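# Two robots pass a steel tube through a window

## Task

r1 begins in the work room and r2 in the stock room; the connecting door is locked but a service window stands open. Take the steel tube off the stock room's wall rack and place it so it rests on both arms of the work room's wall rack. Afterwards release it and move the robots away. The task fails if either robot tips over or is left leaning, and it is not done if the tube stays put only because a robot is still holding it.

## Robot and tools

Robots: r1 and r2 are identical Hello Robot Stretch 3 units. Each has a two-wheeled base (0.33 m long, 0.34 m wide, passive omni wheel at the rear), a lift on a mast and a single arm that reaches out to the robot's RIGHT side. The base cannot slide sideways, so moving the gripper forward means driving the base. Turning on the spot pivots about the point midway between the drive wheels, 0.05 m behind the front edge. With the arm pulled in and the wrist folded, the swept turning radius is 0.28 m; an unfolded level wrist reaches past that.

Frames: each robot reports in its own base frame (origin on the floor between the drive wheels, x forward, y left, z up). hand_pose is in that frame, located where the closed fingertips meet. Odometry is the base frame at scene start; heading is positive to the left, -3.142 to 3.142. Neither robot knows where the other is except through images, lidar_m, wrist_depth_mm and head_depth_mm.

execute_actions: argument actions is a list holding one action or none (empty list just reports state and images). The action is an object keyed by "r1" and/or "r2". Per robot you may give:
- base: exactly one of translate_m (metres, -1 to 1, an offset from where the base last measured itself, forward positive) or rotate_rad (radians, -3.2 to 3.2, an offset turn, counter-clockwise/left positive).
- joints: absolute targets by name: lift_m 0 to 1.1 (arm height on mast); arm_m 0 to 0.52 (extension); wrist_yaw_rad -1.345 to 4.42 (0 along the arm, positive toward the front, 3.0 folded over the base); wrist_pitch_rad -1.57 to 0.451 (0 level, negative tips fingers down); wrist_roll_rad -2.911 to 2.911; gripper_m -0.089 to 0.179 (larger is wider; real fingertip gap is somewhat less, and zero below 0.007); head_pan_rad -3.953 to 1.73 (0 forward, positive left, -1.57 looks along the arm); head_tilt_rad -1.53 to 0.419 (negative looks down).
- contact_limits: {"arm_m": effort percent 1 to 100}, halting the arm motion when its effort reaches that level (status contact_stop).
Optional cameras: list of names among r1_head_camera, r1_nav_camera, r1_wrist_camera, r2_head_camera, r2_nav_camera, r2_wrist_camera, or "all"; omitted/null means all, [] means none. Any unknown key, name or out-of-range number rejects the whole call. Motions within one action start together; one action lasts at most 15 s. Anything left out may keep pushing toward its earlier target.

wait: seconds 0 to 10; commands nothing and returns state and images.
zoom_image: camera name plus region [x0, y0, x1, y1] in pixels of that camera's latest full image, origin at top-left, at most 504 by 504.
finished_scene: scene number; ends the scene irreversibly and reports success. Replying with no tool call ends everything.

Result lines: base_status and joint_status tell how each commanded motion ended: done, off_target (resting away from target, maybe still pushing), contact_stop, time_out or torque_fault (target dropped afterwards). on_its_own covers uncommanded parts; its "held at" is a held target, not the actual position. After a contact_stop the arm or lift goes slack until commanded again, and a loaded lift may sink. motor_effort is percent of maximum, positive toward larger joint values, with the peak of the last action in brackets; readings are noisy and biased. Positive wheel effort pushes forward. base_tilt gives forward and right lean in degrees (a few degrees of constant bias). turned_by_wheels and turned_by_imu give rotation since the last result. lidar_m lists 12 ranges in 30-degree sectors starting straight ahead and going counter-clockwise (4th left, 7th behind, 10th right), taken 0.17 m above the floor; "-" means nothing detected. It sees the other robot but not glass, and its own parts may hide sectors 5, 6, 9, 10. wrist_depth_mm (45 to 1000) and head_depth_mm (280 to 4000) are 7x7 grids of median depth, top-left first; the head grid is in the sideways image orientation.

Speed: the base goes fast (0.30 m/s, 1.9 rad/s) only with lift_m under 0.30, arm_m under 0.03 and wrist_yaw_rad over 2.54; otherwise 0.10 m/s and 0.63 rad/s.

Gripping: command gripper_m smaller than the object's width to grasp; to let go, open to at least 0.02 more than where contact occurred. Readings do not confirm a grasp; check images. Squeezing too hard triggers a force reduction and heavy items can slip.

Wrist safety: fold or unfold the wrist only with lift_m 0.32 to 0.95, wrist_pitch_rad -0.4 and roll near 0; once folded, lift may go down to 0.25. With yaw below -0.4, keep pitch at -0.5 or lower.

Hazards to avoid: robots pressing into each other (no state line reports robot contact; a base touching another robot must not drive further); arm pushing against something rigid with the gripper above about 0.45 m, which can tip the robot; driving while the gripper holds or hooks something fixed; snagging furniture, especially reversing. If tilted, undo the last move in small steps, free the gripper, and lower lift to about 0.2. Wrist servos shut off for 10 s after sustained strain. If both robots carry the tube together, their travel differs by up to 2.5 cm per metre, which strains the hands. Avoid dropping, slamming or shoving the tube; something may occasionally nudge loose objects. Time spent while you think lets the robots keep holding their last commands.

Each tool is called after ">>>" by a JSON object that holds its "fn" and its "kwargs", one argument or row to a line.

## Session

>>> {"fn": "execute_actions", "kwargs": {
  "actions": []
}}

Scene clock: 0.00 s.
r1.base_odometry: x=+0.000 y=+0.000 heading=+0.000 (m, m, rad; r1's odometry frame)
r1.turned_by_wheels: +0.000 (rad since the last result)
r1.turned_by_imu: +0.000 (rad since the last result)
r1.base_tilt: forward=+0.3 right=-1.2 (deg)
r1.lidar_m: 1.75 2.36 2.32 2.48 2.71 2.67 2.87 2.47 2.43 2.12 1.66 1.63
r1.head_depth_mm: 1581 1600 1605 1602 1591 1586 1592 / 1688 1718 1721 1713 1710 1715 1709 / 1718 1875 1866 1853 1866 1856 1848 / 1700 2032 2018 2001 2002 1992 1996 / 1682 2212 2189 2225 2195 2216 2169 / 1663 2400 2472 2451 2411 2460 2317 / 1665 2401 2658 2599 2562 2488 2354
r1.base_status: not commanded
r1.joint_positions: lift_m=+0.490 arm_m=+0.001 wrist_yaw_rad=+2.824 wrist_pitch_rad=-0.572 wrist_roll_rad=+0.002 gripper_m=+0.037 head_pan_rad=+0.010 head_tilt_rad=-0.008
r1.joint_status: not commanded
r1.motor_effort: left_wheel=+0 right_wheel=-1 lift_m=+20 arm_m=+1 wrist_yaw_rad=+0 wrist_pitch_rad=+7 wrist_roll_rad=+0 gripper_m=+0 head_pan_rad=+0 head_tilt_rad=+1 (%)
r1.hand_pose: x=+0.0420 y=+0.0466 z=+0.4696 quat_wxyz=(+0.305, +0.702, +0.089, +0.638) (m; r1's base frame)
r1.wrist_depth_mm: - - - - - - - / - - - - - - - / - - - - - - - / 931 954 916 943 921 914 925 / 816 - 794 798 784 789 780 / 692 685 721 699 690 683 664 / 598 606 - 602 590 594 596
r2.base_odometry: x=+0.000 y=+0.000 heading=+0.000 (m, m, rad; r2's odometry frame)
r2.turned_by_wheels: +0.000 (rad since the last result)
r2.turned_by_imu: +0.000 (rad since the last result)
r2.base_tilt: forward=+1.3 right=-0.9 (deg)
r2.lidar_m: 2.92 2.58 2.60 2.06 1.84 1.85 2.22 2.14 2.15 2.59 2.47 2.48
r2.head_depth_mm: 1842 2701 2851 2797 2788 2771 2607 / 1860 2746 3171 3089 3036 3026 2570 / 1891 2759 3515 3498 3388 3336 2545 / 1903 2808 3407 3393 3353 3405 2526 / 1917 2830 3129 3117 3145 3160 2527 / 1928 2833 2913 2874 2923 2891 2479 / 1958 2634 2702 2682 2682 2708 2457
r2.base_status: not commanded
r2.joint_positions: lift_m=+0.482 arm_m=-0.003 wrist_yaw_rad=+3.115 wrist_pitch_rad=-0.565 wrist_roll_rad=-0.003 gripper_m=+0.037 head_pan_rad=+0.009 head_tilt_rad=-0.023
r2.joint_status: not commanded
r2.motor_effort: left_wheel=+2 right_wheel=+0 lift_m=+29 arm_m=+0 wrist_yaw_rad=+1 wrist_pitch_rad=+5 wrist_roll_rad=+0 gripper_m=+0 head_pan_rad=+0 head_tilt_rad=+1 (%)
r2.hand_pose: x=-0.0157 y=+0.0611 z=+0.4629 quat_wxyz=(+0.206, +0.681, +0.188, +0.677) (m; r2's base frame)
r2.wrist_depth_mm: - - - - - - - / - - - - - - - / 942 972 - 933 - - - / 804 830 835 837 814 847 847 / 699 711 700 719 725 724 738 / 635 632 - 633 635 630 654 / 576 573 - - 577 565 576
pictures: r1_head_camera (sideways: a quarter turn clockwise sets it upright), r1_nav_camera (sideways: a quarter turn counterclockwise sets it upright), r1_wrist_camera, r2_head_camera (sideways: a quarter turn clockwise sets it upright), r2_nav_camera (sideways: a quarter turn counterclockwise sets it upright), r2_wrist_camera
Images, in order (width x height): r1_head_camera 896x504, r1_nav_camera 672x504, r1_wrist_camera 644x364, r2_head_camera 896x504, r2_nav_camera 672x504, r2_wrist_camera 644x364.

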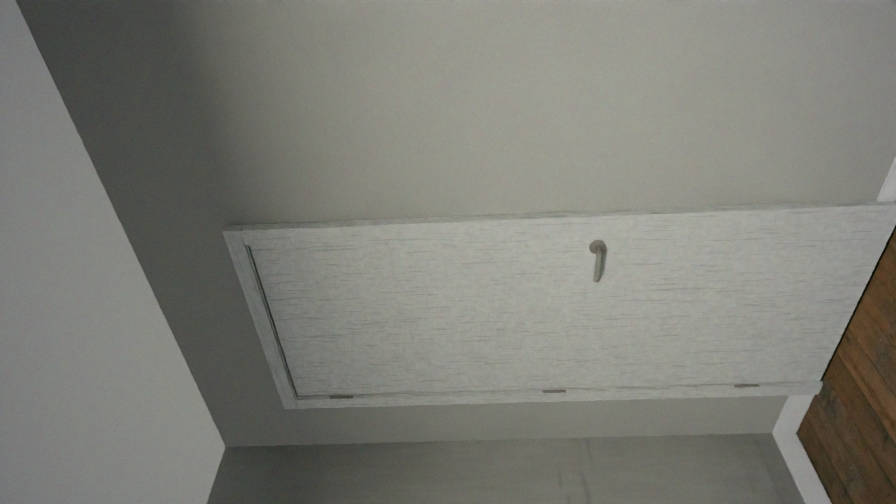

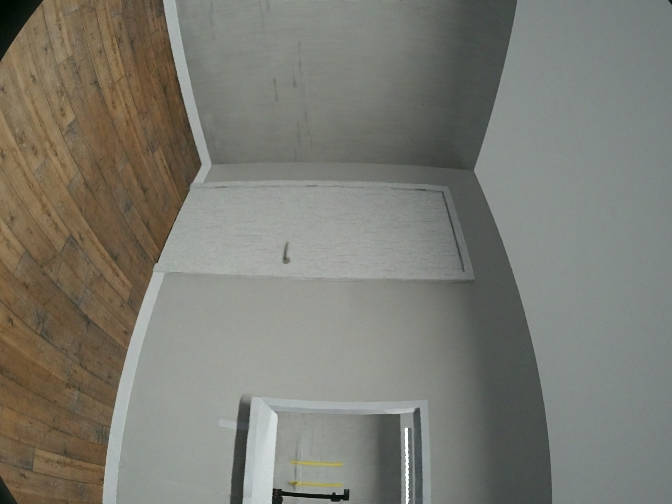

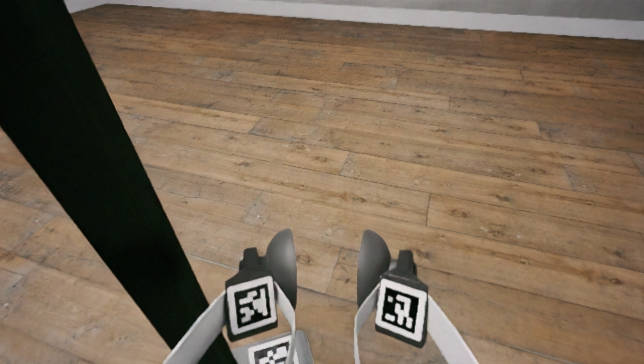

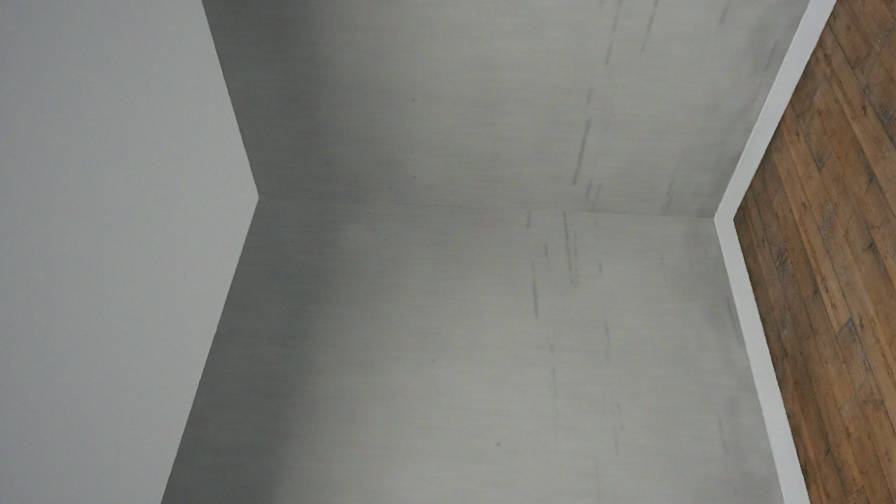

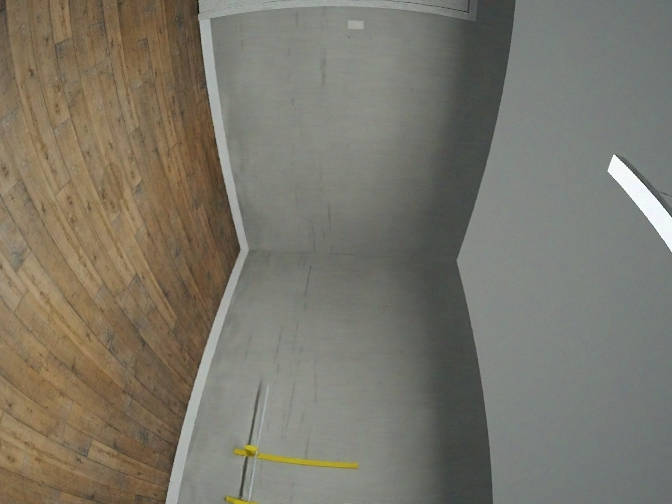

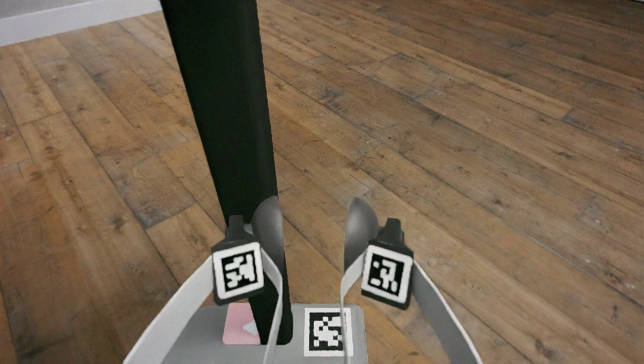

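>>> {"fn": "execute_actions", "kwargs": {
  "actions": [
    {"r1":{"base":{"rotate_rad":-0.7},"joints":{"lift_m":0.27,"head_tilt_rad":-0.2}},"r2":{"base":{"rotate_rad":-0.75},"joints":{"lift_m":0.27,"head_tilt_rad":-0.2}}}
  ],
  "cameras": ["r1_head_camera","r2_head_camera"]
}}

>>> {"fn": "execute_actions", "kwargs": {
  "actions": [
    {"r1":{"joints":{"head_pan_rad":-3.0}},"r2":{"base":{"translate_m":1.0}}}
  ],
  "cameras": ["r1_nav_camera","r2_head_camera"]
}}

Scene clock: 3.03 s.
r1.base_odometry: x=+0.000 y=+0.000 heading=-0.700 (m, m, rad; r1's odometry frame)
r1.turned_by_wheels: -0.700 (rad since the last result)
r1.turned_by_imu: -0.691 (rad since the last result)
r1.base_tilt: forward=+0.3 right=-1.3 (deg)
r1.lidar_m: 1.63 1.66 2.13 2.32 2.37 2.84 2.67 2.72 2.59 2.43 2.48 1.73
r1.head_depth_mm: 1485 1534 1553 1608 1674 1734 1691 / 1482 1509 - - 1664 1715 1711 / 1481 1510 - - 1665 1729 1715 / 1473 1506 - - 1653 1710 1728 / 1455 1490 - - 1629 1700 1728 / 1446 1497 - - 1639 1688 1726 / 1460 1494 1525 1577 1634 1680 1721
r1.base_status: done
r1.joint_positions: lift_m=+0.270 arm_m=+0.001 wrist_yaw_rad=+2.824 wrist_pitch_rad=-0.573 wrist_roll_rad=+0.002 gripper_m=+0.037 head_pan_rad=+0.010 head_tilt_rad=-0.198
r1.joint_status: all done
r1.motor_effort: left_wheel=+1(5) right_wheel=-2(5) lift_m=+18(14) arm_m=-1(0) wrist_yaw_rad=+0(0) wrist_pitch_rad=+7(7) wrist_roll_rad=+0(0) gripper_m=+1(0) head_pan_rad=+0(0) head_tilt_rad=+1(20) (%)
r1.hand_pose: x=+0.0420 y=+0.0464 z=+0.2496 quat_wxyz=(+0.305, +0.702, +0.090, +0.637) (m; r1's base frame)
r1.wrist_depth_mm: - - - - - - - / - 990 982 972 968 949 930 / - 737 752 741 732 707 705 / 605 614 602 613 581 586 579 / 512 - 525 510 503 494 499 / 465 - - 430 436 422 425 / - - - 372 368 376 376
r2.base_odometry: x=+0.000 y=+0.000 heading=-0.750 (m, m, rad; r2's odometry frame)
r2.turned_by_wheels: -0.750 (rad since the last result)
r2.turned_by_imu: -0.747 (rad since the last result)
r2.base_tilt: forward=+1.3 right=-1.0 (deg)
r2.lidar_m: 2.46 2.65 2.64 2.59 2.34 1.88 1.84 1.98 2.18 2.14 2.30 2.51
r2.head_depth_mm: 2229 2283 2336 2401 2447 2499 1927 / 2269 2327 2367 2428 2522 2519 1939 / 2281 2353 2403 2474 2527 2539 1919 / 2324 2397 2442 2492 2579 2584 1901 / 2357 2405 2466 2538 2599 2580 1897 / 2389 2432 2529 2583 2640 2550 1890 / 2429 2486 2561 2602 2695 2536 1861
r2.base_status: done
r2.joint_positions: lift_m=+0.270 arm_m=-0.002 wrist_yaw_rad=+3.115 wrist_pitch_rad=-0.565 wrist_roll_rad=-0.003 gripper_m=+0.037 head_pan_rad=+0.009 head_tilt_rad=-0.198
r2.joint_status: all done
r2.motor_effort: left_wheel=+2(5) right_wheel=-2(3) lift_m=+25(25) arm_m=+0(0) wrist_yaw_rad=+0(0) wrist_pitch_rad=+5(5) wrist_roll_rad=-1(0) gripper_m=+0(0) head_pan_rad=+0(0) head_tilt_rad=-1(15) (%)
r2.hand_pose: x=-0.0157 y=+0.0610 z=+0.2513 quat_wxyz=(+0.206, +0.680, +0.188, +0.677) (m; r2's base frame)
r2.wrist_depth_mm: 958 952 - - - - - / 758 768 - 762 767 774 779 / 634 631 - 645 634 638 645 / 526 528 - 542 544 548 540 / 466 - - - 473 474 473 / - - - - 427 411 419 / - - - - 366 377 371
pictures: r1_head_camera (sideways: a quarter turn clockwise sets it upright), r2_head_camera (sideways: a quarter turn clockwise sets it upright)
camera_calibration (this result's frames):
r1_head_camera: T_world_to_cam=[[-0.140448, 0.0577879, -0.9884, 1.31036], [-0.0435498, 0.996968, 0.0644771, -0.0823017], [0.98913, 0.0521003, -0.137506, 0.12565], [0, 0, 0, 1]] pos_world=[0.0561693, -0.000216837, 1.31774]
r2_head_camera: T_world_to_cam=[[-0.171009, -0.0612364, -0.983365, 1.29622], [-0.0379075, 0.997737, -0.0555392, 0.0775024], [0.98454, 0.0277792, -0.172943, 0.179114], [0, 0, 0, 1]] pos_world=[0.0482587, -0.00292666, 1.30994]
Images, in order (width x height): r1_head_camera 896x504, r2_head_camera 896x504.

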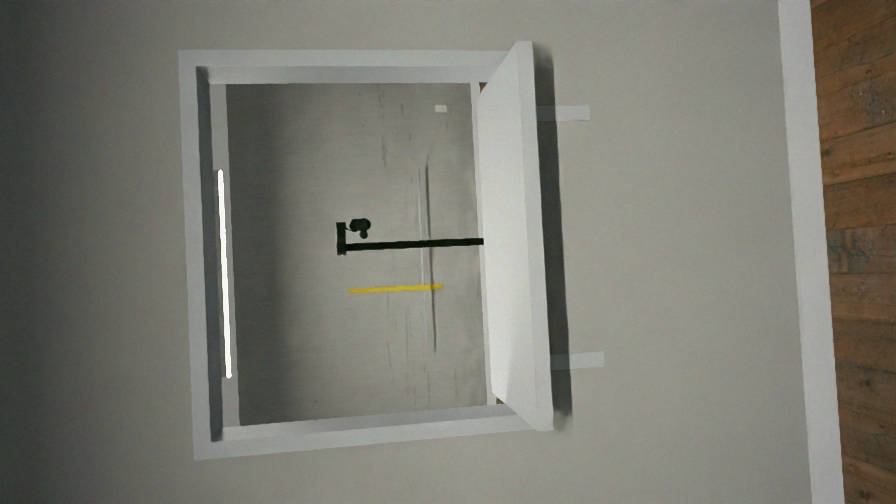

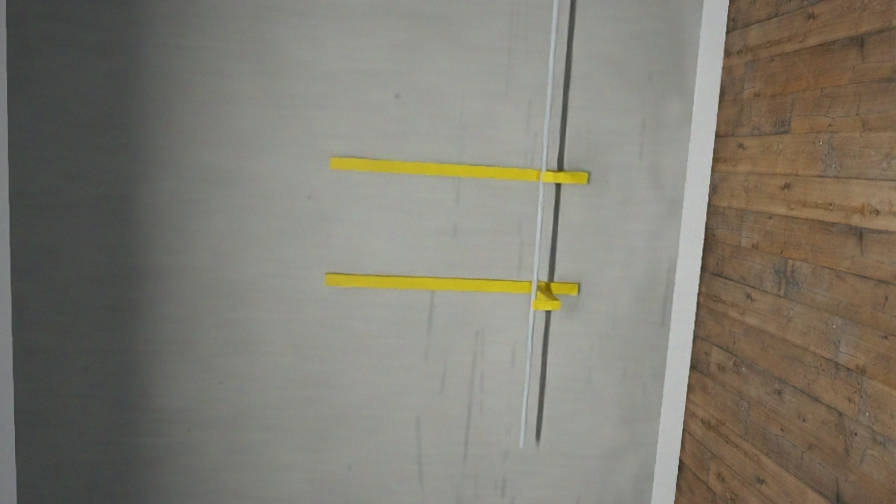

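Scene clock: 8.07 s.
r1.base_odometry: x=+0.000 y=+0.000 heading=-0.700 (m, m, rad; r1's odometry frame)
r1.turned_by_wheels: +0.000 (rad since the last result)
r1.turned_by_imu: +0.001 (rad since the last result)
r1.base_tilt: forward=+0.3 right=-1.2 (deg)
r1.lidar_m: 1.63 1.66 2.13 2.32 2.36 2.84 2.67 2.72 2.58 2.43 2.48 1.73
r1.head_depth_mm: 2369 2466 2502 2565 2635 2258 1689 / 2429 2483 2553 2596 2732 2308 1700 / 2408 2488 2569 2626 2730 2310 1696 / 2421 2526 2620 2656 2812 2354 1734 / 2431 2559 2644 2709 2833 2393 1735 / 2364 2544 2656 2760 2832 2388 1769 / 2374 2560 2693 2777 2884 2428 1777
r1.base_status: not commanded
r1.joint_positions: lift_m=+0.270 arm_m=+0.001 wrist_yaw_rad=+2.824 wrist_pitch_rad=-0.573 wrist_roll_rad=+0.002 gripper_m=+0.037 head_pan_rad=-2.993 head_tilt_rad=-0.198
r1.joint_status: all done
r1.motor_effort: left_wheel=+1(1) right_wheel=-3(3) lift_m=+18(18) arm_m=+0(1) wrist_yaw_rad=+0(0) wrist_pitch_rad=+7(7) wrist_roll_rad=+0(0) gripper_m=+0(1) head_pan_rad=-3(34) head_tilt_rad=-1(2) (%)
r1.hand_pose: x=+0.0420 y=+0.0464 z=+0.2496 quat_wxyz=(+0.305, +0.702, +0.090, +0.637) (m; r1's base frame)
r1.wrist_depth_mm: - - - - - - - / - 977 996 967 933 921 944 / - 741 756 749 742 726 713 / 600 613 596 598 596 599 589 / 510 - 533 513 493 492 493 / 462 - - 436 435 431 426 / - - - 386 372 381 378
r2.base_odometry: x=+0.732 y=-0.682 heading=-0.750 (m, m, rad; r2's odometry frame)
r2.turned_by_wheels: +0.000 (rad since the last result)
r2.turned_by_imu: +0.009 (rad since the last result)
r2.base_tilt: forward=+1.3 right=-1.0 (deg)
r2.lidar_m: 1.47 1.59 2.36 2.50 2.67 2.87 2.84 2.89 2.27 2.25 1.89 1.49
r2.head_depth_mm: 1304 1342 1371 1401 1440 1475 1512 / 1322 1361 1387 1411 1455 1484 1530 / 1346 1378 1410 1444 1482 1517 1561 / 1360 1396 1427 1470 1503 1549 1591 / 1385 1416 1448 1489 1518 1558 1609 / 1405 1444 1479 1515 1560 1600 1636 / 1430 1466 1495 1538 1586 1630 1672
r2.base_status: done
r2.joint_positions: lift_m=+0.270 arm_m=-0.002 wrist_yaw_rad=+3.115 wrist_pitch_rad=-0.565 wrist_roll_rad=-0.003 gripper_m=+0.037 head_pan_rad=+0.009 head_tilt_rad=-0.199
r2.joint_status: not commanded
r2.motor_effort: left_wheel=+1(10) right_wheel=-1(4) lift_m=+26(25) arm_m=+0(0) wrist_yaw_rad=+0(0) wrist_pitch_rad=+5(5) wrist_roll_rad=+0(0) gripper_m=+0(0) head_pan_rad=-1(0) head_tilt_rad=+1(0) (%)
r2.hand_pose: x=-0.0157 y=+0.0610 z=+0.2513 quat_wxyz=(+0.206, +0.680, +0.188, +0.677) (m; r2's base frame)
r2.wrist_depth_mm: 985 965 - - - - - / 747 751 - 777 783 803 793 / 631 625 - 632 635 643 640 / 526 542 - 547 544 544 540 / 470 - - - 468 473 473 / - - - - 430 420 419 / - - - - 362 371 372
pictures: r1_nav_camera (sideways: a quarter turn counterclockwise sets it upright), r2_head_camera (sideways: a quarter turn clockwise sets it upright)
camera_calibration (this result's frames):
r1_nav_camera: T_world_to_cam=[[-0.19858, -0.0480508, 0.978906, -1.22791], [-0.191729, 0.981404, 0.00927954, 0.0382231], [-0.961148, -0.185842, -0.204099, 0.230089], [0, 0, 0, 1]] pos_world=[-0.0153588, -0.053754, 1.24861]
r2_head_camera: T_world_to_cam=[[-0.171796, -0.0612434, -0.983227, 1.29605], [-0.0379519, 0.997736, -0.0555159, 0.0774723], [0.984401, 0.027778, -0.173731, 0.18014], [0, 0, 0, 1]] pos_world=[0.0482651, -0.00292661, 1.3099]
Images, in order (width x height): r1_nav_camera 672x504, r2_head_camera 896x504.

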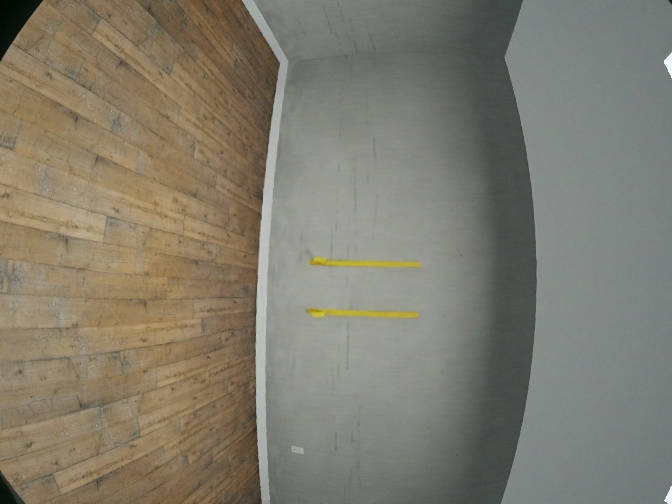

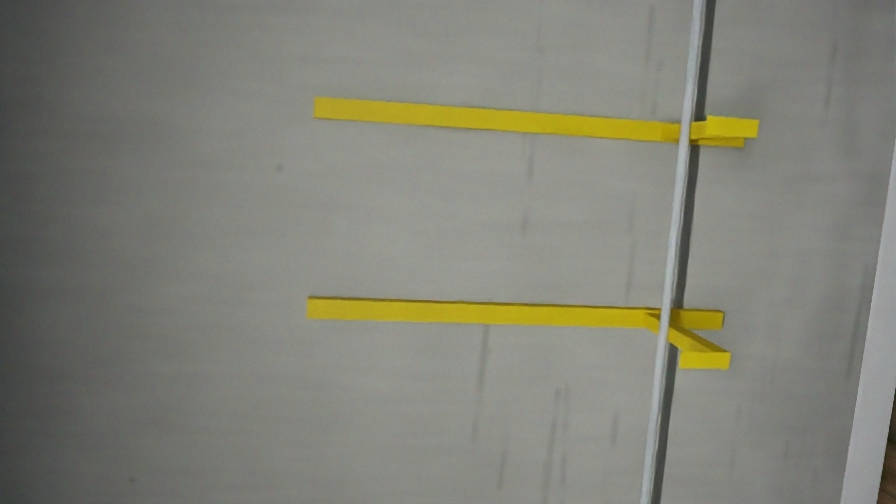

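>>> {"fn": "execute_actions", "kwargs": {
  "actions": [
    {"r1":{"joints":{"head_pan_rad":0}},"r2":{"base":{"translate_m":0.75}}}
  ],
  "cameras": []
}}

>>> {"fn": "execute_actions", "kwargs": {
  "actions": [
    {"r2":{"base":{"rotate_rad":1.46},"joints":{"lift_m":0.5,"wrist_pitch_rad":-0.4,"head_pan_rad":-1.57,"head_tilt_rad":-0.8}}}
  ],
  "cameras": []
}}

>>> {"fn": "execute_actions", "kwargs": {
  "actions": [
    {"r2":{"base":{"translate_m":-0.12},"joints":{"wrist_yaw_rad":0,"gripper_m":0.12}}}
  ],
  "cameras": []
}}

>>> {"fn": "execute_actions", "kwargs": {
  "actions": [
    {"r2":{"joints":{"wrist_pitch_rad":0,"wrist_roll_rad":1.57}}}
  ],
  "cameras": ["r2_nav_camera","r2_wrist_camera"]
}}

Scene clock: 12.80 s.
r1.base_odometry: x=+0.000 y=+0.000 heading=-0.700 (m, m, rad; r1's odometry frame)
r1.turned_by_wheels: +0.000 (rad since the last result)
r1.turned_by_imu: +0.001 (rad since the last result)
r1.base_tilt: forward=+0.2 right=-1.3 (deg)
r1.lidar_m: 1.62 1.66 2.13 2.32 2.36 2.85 2.67 2.72 2.58 2.43 2.48 1.73
r1.head_depth_mm: 1482 1541 1583 1625 1669 1744 1696 / 1487 1524 - 1819 1674 1724 1702 / 1480 1515 - - 1668 1716 1714 / 1472 1504 - - 1653 1723 1721 / 1463 1496 - - 1638 1699 1728 / 1452 1487 - - 1620 1691 1704 / 1437 1474 1531 1570 1621 1681 1711
r1.base_status: not commanded
r1.joint_positions: lift_m=+0.270 arm_m=+0.001 wrist_yaw_rad=+2.824 wrist_pitch_rad=-0.573 wrist_roll_rad=+0.002 gripper_m=+0.037 head_pan_rad=-0.007 head_tilt_rad=-0.198
r1.joint_status: all done
r1.motor_effort: left_wheel=+1(2) right_wheel=-2(2) lift_m=+18(18) arm_m=+0(0) wrist_yaw_rad=+0(0) wrist_pitch_rad=+7(7) wrist_roll_rad=+0(0) gripper_m=+0(0) head_pan_rad=+3(38) head_tilt_rad=-1(1) (%)
r1.hand_pose: x=+0.0420 y=+0.0464 z=+0.2496 quat_wxyz=(+0.305, +0.702, +0.090, +0.637) (m; r1's base frame)
r1.wrist_depth_mm: - - - - - - - / - 999 986 968 972 948 924 / - 743 742 727 733 706 719 / 599 626 595 589 603 578 585 / 512 - 531 512 499 496 492 / 460 - - 441 437 425 432 / - - - 379 372 377 377
r2.base_odometry: x=+1.281 y=-1.193 heading=-0.750 (m, m, rad; r2's odometry frame)
r2.turned_by_wheels: +0.000 (rad since the last result)
r2.turned_by_imu: +0.007 (rad since the last result)
r2.base_tilt: forward=+1.3 right=-1.0 (deg)
r2.lidar_m: 0.73 0.79 1.18 2.42 2.61 3.61 3.56 2.99 2.36 1.98 0.93 0.74
r2.head_depth_mm: 621 635 649 666 681 698 708 / 629 645 659 677 694 712 733 / 638 655 671 688 706 724 746 / 648 665 681 700 718 737 758 / 660 676 692 711 728 748 770 / 670 688 680 698 717 737 762 / 680 698 715 734 756 777 802
r2.base_status: done
r2.joint_positions: lift_m=+0.270 arm_m=-0.002 wrist_yaw_rad=+3.115 wrist_pitch_rad=-0.565 wrist_roll_rad=-0.003 gripper_m=+0.037 head_pan_rad=+0.009 head_tilt_rad=-0.199
r2.joint_status: not commanded
r2.motor_effort: left_wheel=+0(9) right_wheel=+0(3) lift_m=+26(26) arm_m=+0(0) wrist_yaw_rad=+0(0) wrist_pitch_rad=+4(4) wrist_roll_rad=+0(0) gripper_m=+0(0) head_pan_rad=+0(0) head_tilt_rad=+1(0) (%)
r2.hand_pose: x=-0.0157 y=+0.0610 z=+0.2513 quat_wxyz=(+0.206, +0.680, +0.188, +0.677) (m; r2's base frame)
r2.wrist_depth_mm: 933 966 - - - - 954 / 755 756 - 776 780 777 777 / 624 612 - 629 630 646 646 / 540 539 - 550 543 538 541 / 469 - - - 470 471 473 / - - - - 430 417 421 / - - - - 366 372 377
pictures: none
No camera images: the call's "cameras" was empty. Leave "cameras" out to get every camera's image.

Scene clock: 15.90 s.
r1.base_odometry: x=+0.000 y=+0.000 heading=-0.700 (m, m, rad; r1's odometry frame)
r1.turned_by_wheels: +0.000 (rad since the last result)
r1.turned_by_imu: +0.001 (rad since the last result)
r1.base_tilt: forward=+0.3 right=-1.2 (deg)
r1.lidar_m: 1.63 1.66 2.13 2.31 2.35 2.84 2.68 2.73 2.58 2.43 2.48 1.73
r1.head_depth_mm: 1495 1534 1591 1626 1692 1743 1704 / 1482 1527 - 1843 1686 1741 1689 / 1481 1517 - - 1664 1715 1701 / 1472 1506 - - 1641 1722 1726 / 1457 1497 - - 1636 1693 1734 / 1448 1486 - - 1632 1685 1706 / 1435 1493 1523 1561 1632 1667 1693
r1.base_status: not commanded
r1.joint_positions: lift_m=+0.270 arm_m=+0.001 wrist_yaw_rad=+2.824 wrist_pitch_rad=-0.573 wrist_roll_rad=+0.002 gripper_m=+0.037 head_pan_rad=-0.007 head_tilt_rad=-0.198
r1.joint_status: not commanded
r1.motor_effort: left_wheel=+2(2) right_wheel=-2(2) lift_m=+18(18) arm_m=-1(0) wrist_yaw_rad=+0(0) wrist_pitch_rad=+7(7) wrist_roll_rad=+0(0) gripper_m=+1(0) head_pan_rad=+3(3) head_tilt_rad=-1(0) (%)
r1.hand_pose: x=+0.0420 y=+0.0464 z=+0.2496 quat_wxyz=(+0.305, +0.702, +0.090, +0.637) (m; r1's base frame)
r1.wrist_depth_mm: - - - - - - - / - 976 967 959 954 944 923 / - 747 752 748 712 738 715 / 581 628 594 595 604 593 575 / 510 - 519 515 499 501 486 / 468 - - 432 434 428 424 / - - - 383 372 378 377
r2.base_odometry: x=+1.281 y=-1.193 heading=+0.710 (m, m, rad; r2's odometry frame)
r2.turned_by_wheels: +1.460 (rad since the last result)
r2.turned_by_imu: +1.453 (rad since the last result)
r2.base_tilt: forward=+1.4 right=-1.0 (deg)
r2.lidar_m: 2.42 2.51 3.42 3.57 3.29 2.42 2.34 1.03 0.75 0.73 0.76 1.04
r2.head_depth_mm: 592 669 782 910 1092 1304 1189 / 612 689 773 879 972 1306 1195 / 615 694 796 924 1109 1315 1192 / 620 697 798 937 1124 1314 1191 / 623 702 805 942 1137 1332 1189 / 626 708 808 907 1144 1324 1185 / 614 692 802 953 819 1333 1186
r2.base_status: done
r2.joint_positions: lift_m=+0.500 arm_m=-0.002 wrist_yaw_rad=+3.115 wrist_pitch_rad=-0.418 wrist_roll_rad=-0.003 gripper_m=+0.037 head_pan_rad=-1.563 head_tilt_rad=-0.791
r2.joint_status: all done
r2.motor_effort: left_wheel=-1(7) right_wheel=+1(8) lift_m=+33(33) arm_m=+0(0) wrist_yaw_rad=+0(0) wrist_pitch_rad=+7(8) wrist_roll_rad=+0(0) gripper_m=+0(0) head_pan_rad=-4(55) head_tilt_rad=-4(30) (%)
r2.hand_pose: x=-0.0152 y=+0.0818 z=+0.5124 quat_wxyz=(+0.156, +0.692, +0.138, +0.691) (m; r2's base frame)
r2.wrist_depth_mm: - - - - - - - / - - - - - - - / - - - - - - - / - - - - - - - / 838 826 859 855 858 875 873 / 733 723 - 737 741 732 740 / 643 640 642 656 646 652 648
pictures: none
No camera images: the call's "cameras" was empty. Leave "cameras" out to get every camera's image.

Scene clock: 18.47 s.
r1.base_odometry: x=+0.000 y=+0.000 heading=-0.700 (m, m, rad; r1's odometry frame)
r1.turned_by_wheels: +0.000 (rad since the last result)
r1.turned_by_imu: +0.001 (rad since the last result)
r1.base_tilt: forward=+0.3 right=-1.3 (deg)
r1.lidar_m: 1.63 1.66 2.13 2.32 2.36 2.84 2.67 2.73 2.59 2.43 2.47 1.73
r1.head_depth_mm: 1490 1525 1588 1627 1684 1721 1695 / 1466 1520 - 1837 1688 1741 1717 / 1468 1523 - - 1668 1710 1716 / 1475 1512 - - 1639 1694 1736 / 1457 1499 - - 1633 1708 1716 / 1448 1490 - - 1630 1689 1701 / 1441 1476 1523 1563 1612 1674 1715
r1.base_status: not commanded
r1.joint_positions: lift_m=+0.270 arm_m=+0.001 wrist_yaw_rad=+2.824 wrist_pitch_rad=-0.573 wrist_roll_rad=+0.002 gripper_m=+0.037 head_pan_rad=-0.007 head_tilt_rad=-0.198
r1.joint_status: not commanded
r1.motor_effort: left_wheel=+1(2) right_wheel=-2(3) lift_m=+18(18) arm_m=+0(0) wrist_yaw_rad=+0(0) wrist_pitch_rad=+7(8) wrist_roll_rad=+0(0) gripper_m=+1(0) head_pan_rad=+2(3) head_tilt_rad=-1(1) (%)
r1.hand_pose: x=+0.0420 y=+0.0464 z=+0.2496 quat_wxyz=(+0.305, +0.702, +0.090, +0.637) (m; r1's base frame)
r1.wrist_depth_mm: - - - - - - - / - 992 953 965 944 905 932 / - 740 748 747 719 739 724 / 605 605 614 608 599 588 576 / 510 - 526 508 493 497 486 / 467 - - 427 432 422 420 / - - - 381 368 379 381
r2.base_odometry: x=+1.190 y=-1.271 heading=+0.710 (m, m, rad; r2's odometry frame)
r2.turned_by_wheels: +0.000 (rad since the last result)
r2.turned_by_imu: -0.001 (rad since the last result)
r2.base_tilt: forward=+1.4 right=-0.9 (deg)
r2.lidar_m: 2.54 2.64 3.60 3.57 3.13 2.29 2.21 1.03 0.75 0.73 0.76 1.04
r2.head_depth_mm: 608 685 782 914 1092 1305 1190 / 613 690 786 921 1102 1303 1192 / 600 676 778 888 1046 1309 1190 / 618 697 796 933 1119 1314 1214 / 621 703 805 944 1129 1326 1189 / 626 708 812 947 1147 1323 1190 / 628 709 813 936 1157 1333 1184
r2.base_status: done
r2.joint_positions: lift_m=+0.500 arm_m=-0.002 wrist_yaw_rad=+0.002 wrist_pitch_rad=-0.418 wrist_roll_rad=-0.003 gripper_m=+0.120 head_pan_rad=-1.563 head_tilt_rad=-0.791
r2.joint_status: all done
r2.motor_effort: left_wheel=-1(5) right_wheel=+1(1) lift_m=+33(33) arm_m=+1(0) wrist_yaw_rad=-1(0) wrist_pitch_rad=+7(7) wrist_roll_rad=+0(0) gripper_m=+0(79) head_pan_rad=-5(4) head_tilt_rad=-3(3) (%)
r2.hand_pose: x=-0.0211 y=-0.3668 z=+0.5124 quat_wxyz=(+0.693, +0.148, -0.690, -0.146) (m; r2's base frame)
r2.wrist_depth_mm: 433 450 449 429 432 433 432 / 492 486 481 481 480 472 477 / 536 537 529 528 521 524 520 / 598 592 589 592 587 588 570 / 673 649 658 670 655 636 645 / 702 702 713 713 694 697 704 / 648 638 632 633 642 651 656
pictures: none
No camera images: the call's "cameras" was empty. Leave "cameras" out to get every camera's image.

Scene clock: 19.90 s.
r1.base_odometry: x=+0.000 y=+0.000 heading=-0.700 (m, m, rad; r1's odometry frame)
r1.turned_by_wheels: +0.000 (rad since the last result)
r1.turned_by_imu: +0.000 (rad since the last result)
r1.base_tilt: forward=+0.3 right=-1.2 (deg)
r1.lidar_m: 1.63 1.66 2.13 2.32 2.36 2.84 2.68 2.72 2.59 2.43 2.47 1.73
r1.head_depth_mm: 1485 1542 1591 1640 1694 1742 1676 / 1485 1517 - 1823 1681 1738 1706 / 1481 1518 - - 1677 1718 1716 / 1469 1491 - - 1667 1708 1731 / 1462 1496 - - 1644 1701 1726 / 1456 1502 - - 1624 1697 1704 / 1448 1481 1526 1580 1623 1675 1715
r1.base_status: not commanded
r1.joint_positions: lift_m=+0.270 arm_m=+0.001 wrist_yaw_rad=+2.824 wrist_pitch_rad=-0.573 wrist_roll_rad=+0.002 gripper_m=+0.037 head_pan_rad=-0.007 head_tilt_rad=-0.198
r1.joint_status: not commanded
r1.motor_effort: left_wheel=+2(2) right_wheel=-2(2) lift_m=+18(18) arm_m=+1(0) wrist_yaw_rad=+0(0) wrist_pitch_rad=+7(7) wrist_roll_rad=+0(0) gripper_m=+0(1) head_pan_rad=+3(3) head_tilt_rad=-1(1) (%)
r1.hand_pose: x=+0.0420 y=+0.0464 z=+0.2496 quat_wxyz=(+0.305, +0.702, +0.090, +0.637) (m; r1's base frame)
r1.wrist_depth_mm: - - - - - - - / - - 995 945 975 944 906 / - 721 762 740 739 743 703 / 595 620 605 603 594 581 587 / 508 - 530 510 498 488 493 / 462 - - 437 433 423 426 / - - - 383 370 377 373
r2.base_odometry: x=+1.190 y=-1.271 heading=+0.710 (m, m, rad; r2's odometry frame)
r2.turned_by_wheels: +0.000 (rad since the last result)
r2.turned_by_imu: +0.001 (rad since the last result)
r2.base_tilt: forward=+1.3 right=-0.9 (deg)
r2.lidar_m: 2.54 2.64 3.58 3.57 3.12 2.30 2.22 1.03 0.76 0.73 0.75 1.04
r2.head_depth_mm: 608 683 781 912 1092 1302 1196 / 612 689 788 918 1099 1303 1195 / 599 679 778 886 1051 1311 1217 / 620 698 799 935 1119 1309 1215 / 622 702 805 939 1136 1325 1192 / 626 707 812 949 1140 1325 1185 / 628 709 815 934 1156 1334 1184
r2.base_status: not commanded
r2.joint_positions: lift_m=+0.500 arm_m=-0.002 wrist_yaw_rad=+0.033 wrist_pitch_rad=-0.017 wrist_roll_rad=+1.550 gripper_m=+0.120 head_pan_rad=-1.563 head_tilt_rad=-0.791
r2.joint_status: wrist_roll_rad off_target (ended at +1.550, target +1.570); the others done
r2.on_its_own: wrist_yaw_rad is at rest, and its effort (-21) is outside its rest range (-12 to +12)
r2.motor_effort: left_wheel=+3(3) right_wheel=-8(8) lift_m=+33(33) arm_m=+0(0) wrist_yaw_rad=-21(22) wrist_pitch_rad=+6(8) wrist_roll_rad=+11(11) gripper_m=-1(1) head_pan_rad=-5(5) head_tilt_rad=-3(3) (%)
r2.hand_pose: x=-0.0129 y=-0.3981 z=+0.6099 quat_wxyz=(+0.011, +0.017, -1.000, -0.009) (m; r2's base frame)
r2.wrist_depth_mm: 435 437 441 440 442 443 445 / 448 453 460 457 461 458 459 / 432 433 229 446 481 478 480 / 155 154 156 493 497 503 501 / 508 507 511 525 519 520 516 / 528 538 534 540 538 537 543 / 554 564 557 560 561 571 565
pictures: r2_nav_camera (sideways: a quarter turn counterclockwise sets it upright), r2_wrist_camera
camera_calibration (this result's frames):
r2_nav_camera: T_world_to_cam=[[0.0615801, -0.755043, 0.652777, -0.810936], [-0.997501, -0.0238569, 0.0665054, -0.0246603], [-0.0346412, -0.655241, -0.754625, 0.93652], [0, 0, 0, 1]] pos_world=[0.057781, 0.000766939, 1.23772]
r2_wrist_camera: T_world_to_cam=[[-0.0476225, 0.00221728, -0.998863, 0.609065], [0.965786, 0.255322, -0.0454788, 0.166057], [0.254931, -0.966853, -0.0143005, -0.203026], [0, 0, 0, 1]] pos_world=[-0.0796124, -0.240045, 0.613021]
Images, in order (width x height): r2_nav_camera 672x504, r2_wrist_camera 644x364.

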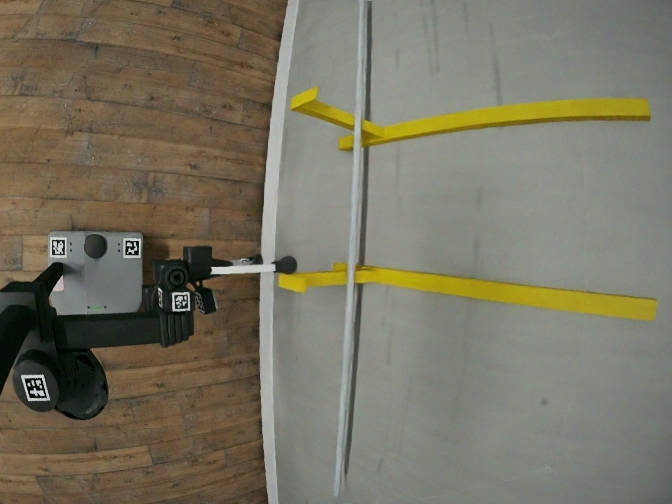

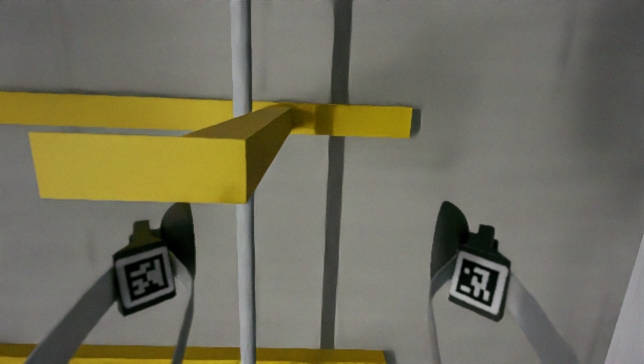

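>>> {"fn": "execute_actions", "kwargs": {
  "actions": [
    {"r2":{"base":{"translate_m":0.13},"joints":{"lift_m":0.58}}}
  ],
  "cameras": []
}}

>>> {"fn": "execute_actions", "kwargs": {
  "actions": [
    {"r2":{"joints":{"arm_m":0.14}}}
  ],
  "cameras": ["r2_nav_camera","r2_wrist_camera","r1_head_camera"]
}}

Scene clock: 22.70 s.
r1.base_odometry: x=+0.000 y=+0.000 heading=-0.700 (m, m, rad; r1's odometry frame)
r1.turned_by_wheels: +0.000 (rad since the last result)
r1.turned_by_imu: +0.001 (rad since the last result)
r1.base_tilt: forward=+0.3 right=-1.3 (deg)
r1.lidar_m: 1.63 1.66 2.12 2.32 2.36 2.84 2.67 2.72 2.58 2.43 2.48 1.73
r1.head_depth_mm: 1493 1540 1583 1626 1689 1735 1707 / 1471 1537 - 1824 1663 1730 1700 / 1482 1514 - - 1680 1706 1699 / 1480 1505 - - 1658 1729 1726 / 1455 1494 - - 1636 1699 1714 / 1457 1488 - - 1625 1684 1718 / 1454 1477 1541 1559 1615 1675 1695
r1.base_status: not commanded
r1.joint_positions: lift_m=+0.270 arm_m=+0.001 wrist_yaw_rad=+2.824 wrist_pitch_rad=-0.573 wrist_roll_rad=+0.002 gripper_m=+0.037 head_pan_rad=-0.007 head_tilt_rad=-0.198
r1.joint_status: not commanded
r1.motor_effort: left_wheel=+2(2) right_wheel=-2(2) lift_m=+18(18) arm_m=+1(0) wrist_yaw_rad=+0(0) wrist_pitch_rad=+8(7) wrist_roll_rad=+0(0) gripper_m=+0(0) head_pan_rad=+3(3) head_tilt_rad=-1(0) (%)
r1.hand_pose: x=+0.0420 y=+0.0464 z=+0.2496 quat_wxyz=(+0.305, +0.702, +0.090, +0.637) (m; r1's base frame)
r1.wrist_depth_mm: - - - - - - - / - 969 938 974 955 947 912 / - 772 751 764 723 725 719 / 608 612 606 613 594 580 579 / 515 - 515 508 494 489 492 / 462 - - 437 433 435 431 / - - - 378 370 380 376
r2.base_odometry: x=+1.288 y=-1.186 heading=+0.710 (m, m, rad; r2's odometry frame)
r2.turned_by_wheels: +0.000 (rad since the last result)
r2.turned_by_imu: +0.001 (rad since the last result)
r2.base_tilt: forward=+1.3 right=-0.8 (deg)
r2.lidar_m: 2.40 2.50 3.42 3.56 3.29 2.44 2.35 1.03 0.75 0.73 0.76 1.04
r2.head_depth_mm: 600 667 766 911 1066 1307 1194 / 612 691 786 883 1020 1300 1212 / 616 695 795 924 1109 1313 1242 / 620 698 799 933 1121 1319 1231 / 624 705 803 942 1133 1328 1186 / 626 706 794 909 1142 1327 1189 / 608 693 813 960 1067 1322 1182
r2.base_status: done
r2.joint_positions: lift_m=+0.580 arm_m=-0.002 wrist_yaw_rad=+0.002 wrist_pitch_rad=-0.021 wrist_roll_rad=+1.570 gripper_m=+0.120 head_pan_rad=-1.563 head_tilt_rad=-0.791
r2.joint_status: all done
r2.motor_effort: left_wheel=-1(6) right_wheel=+1(5) lift_m=+33(34) arm_m=+0(0) wrist_yaw_rad=-1(21) wrist_pitch_rad=+8(11) wrist_roll_rad=+0(11) gripper_m=+0(2) head_pan_rad=-4(5) head_tilt_rad=-4(3) (%)
r2.hand_pose: x=-0.0209 y=-0.3982 z=+0.6888 quat_wxyz=(+0.001, +0.001, -1.000, -0.011) (m; r2's base frame)
r2.wrist_depth_mm: 417 423 419 417 426 450 454 / 453 456 460 461 463 465 471 / 469 473 475 479 482 484 484 / 478 488 485 499 499 498 507 / 502 504 509 512 514 517 524 / 513 - 527 524 522 538 542 / 519 540 556 524 550 565 576
pictures: none
No camera images: the call's "cameras" was empty. Leave "cameras" out to get every camera's image.

Scene clock: 25.00 s.
r1.base_odometry: x=+0.000 y=+0.000 heading=-0.700 (m, m, rad; r1's odometry frame)
r1.turned_by_wheels: +0.000 (rad since the last result)
r1.turned_by_imu: +0.001 (rad since the last result)
r1.base_tilt: forward=+0.3 right=-1.3 (deg)
r1.lidar_m: 1.63 1.66 2.13 2.32 2.36 2.84 2.67 2.72 2.58 2.43 2.48 1.73
r1.head_depth_mm: 1502 1550 1568 1633 1692 1734 1695 / 1491 1526 - 1833 1662 1731 1712 / 1477 1514 - - 1657 1716 1711 / 1469 1505 - - 1648 1700 1724 / 1470 1504 - - 1645 1705 1730 / 1444 1481 - - 1635 1677 1709 / 1437 1481 1542 1577 1615 1670 1702
r1.base_status: not commanded
r1.joint_positions: lift_m=+0.270 arm_m=+0.001 wrist_yaw_rad=+2.824 wrist_pitch_rad=-0.573 wrist_roll_rad=+0.002 gripper_m=+0.037 head_pan_rad=-0.007 head_tilt_rad=-0.198
r1.joint_status: not commanded
r1.motor_effort: left_wheel=+2(1) right_wheel=-2(3) lift_m=+18(18) arm_m=+1(1) wrist_yaw_rad=+0(0) wrist_pitch_rad=+8(7) wrist_roll_rad=+0(0) gripper_m=+0(0) head_pan_rad=+3(3) head_tilt_rad=-1(3) (%)
r1.hand_pose: x=+0.0420 y=+0.0464 z=+0.2496 quat_wxyz=(+0.305, +0.702, +0.090, +0.637) (m; r1's base frame)
r1.wrist_depth_mm: - - - - - - - / - 973 938 963 960 921 922 / - 749 748 748 735 736 721 / 592 604 586 591 585 591 581 / 517 - 512 508 502 498 489 / 465 - - 434 438 424 422 / - - - 378 365 375 376
r2.base_odometry: x=+1.288 y=-1.186 heading=+0.710 (m, m, rad; r2's odometry frame)
r2.turned_by_wheels: +0.000 (rad since the last result)
r2.turned_by_imu: +0.000 (rad since the last result)
r2.base_tilt: forward=+1.4 right=-0.9 (deg)
r2.lidar_m: 2.41 2.50 3.40 3.56 3.31 2.44 2.34 1.03 0.76 0.73 0.76 1.04
r2.head_depth_mm: 600 668 767 913 1067 1307 1206 / 613 689 785 883 1016 1279 - / 615 694 793 924 1109 - 1156 / 619 698 801 935 1122 1304 1190 / 623 703 805 944 1137 1328 1186 / 627 706 793 907 1143 1327 1187 / 608 694 817 960 1067 1325 1187
r2.base_status: not commanded
r2.joint_positions: lift_m=+0.580 arm_m=+0.140 wrist_yaw_rad=+0.001 wrist_pitch_rad=-0.021 wrist_roll_rad=+1.570 gripper_m=+0.120 head_pan_rad=-1.563 head_tilt_rad=-0.791
r2.joint_status: all done
r2.motor_effort: left_wheel=-1(1) right_wheel=+1(1) lift_m=+32(33) arm_m=+4(5) wrist_yaw_rad=-1(2) wrist_pitch_rad=+8(8) wrist_roll_rad=+0(0) gripper_m=+1(0) head_pan_rad=-4(4) head_tilt_rad=-4(4) (%)
r2.hand_pose: x=-0.0211 y=-0.5404 z=+0.6888 quat_wxyz=(+0.001, +0.000, -1.000, -0.011) (m; r2's base frame)
r2.wrist_depth_mm: 312 314 315 290 308 306 320 / 319 325 321 321 331 332 334 / 331 336 339 335 342 342 348 / 342 347 347 347 354 357 360 / 355 357 362 362 364 364 373 / 367 - 374 373 385 379 385 / 381 390 392 388 394 395 398
pictures: r1_head_camera (sideways: a quarter turn clockwise sets it upright), r2_nav_camera (sideways: a quarter turn counterclockwise sets it upright), r2_wrist_camera
camera_calibration (this result's frames):
r1_head_camera: T_world_to_cam=[[-0.139452, 0.0601786, -0.988399, 1.31035], [-0.0265129, 0.997567, 0.0644775, -0.0824062], [0.989874, 0.0351968, -0.137517, 0.12566], [0, 0, 0, 1]] pos_world=[0.0561585, -0.00107207, 1.31774]
r2_nav_camera: T_world_to_cam=[[0.061542, -0.755046, 0.652777, -0.810936], [-0.997502, -0.0238066, 0.0665054, -0.0246603], [-0.0346742, -0.65524, -0.754625, 0.93652], [0, 0, 0, 1]] pos_world=[0.057781, 0.000764329, 1.23772]
r2_wrist_camera: T_world_to_cam=[[-0.0273058, 0.00817281, -0.999594, 0.691923], [0.974268, 0.224024, -0.0247824, 0.182889], [0.223731, -0.974549, -0.0140797, -0.342339], [0, 0, 0, 1]] pos_world=[-0.0826981, -0.380252, 0.691355]
Images, in order (width x height): r1_head_camera 896x504, r2_nav_camera 672x504, r2_wrist_camera 644x364.

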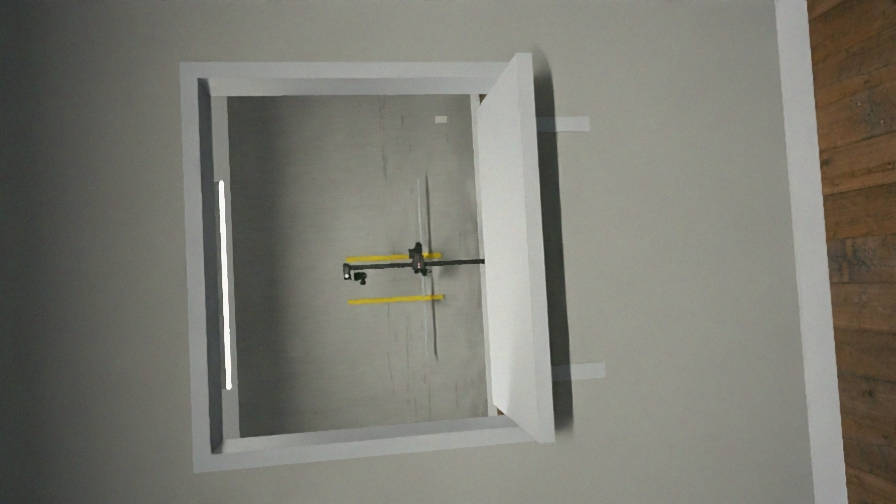

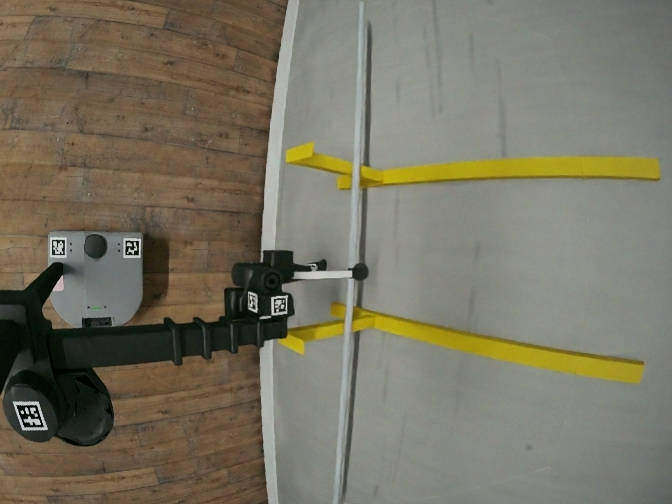

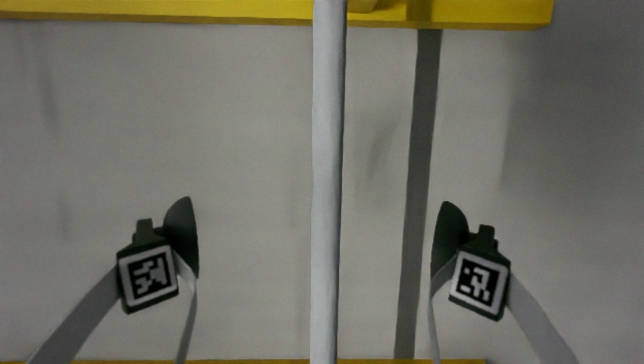

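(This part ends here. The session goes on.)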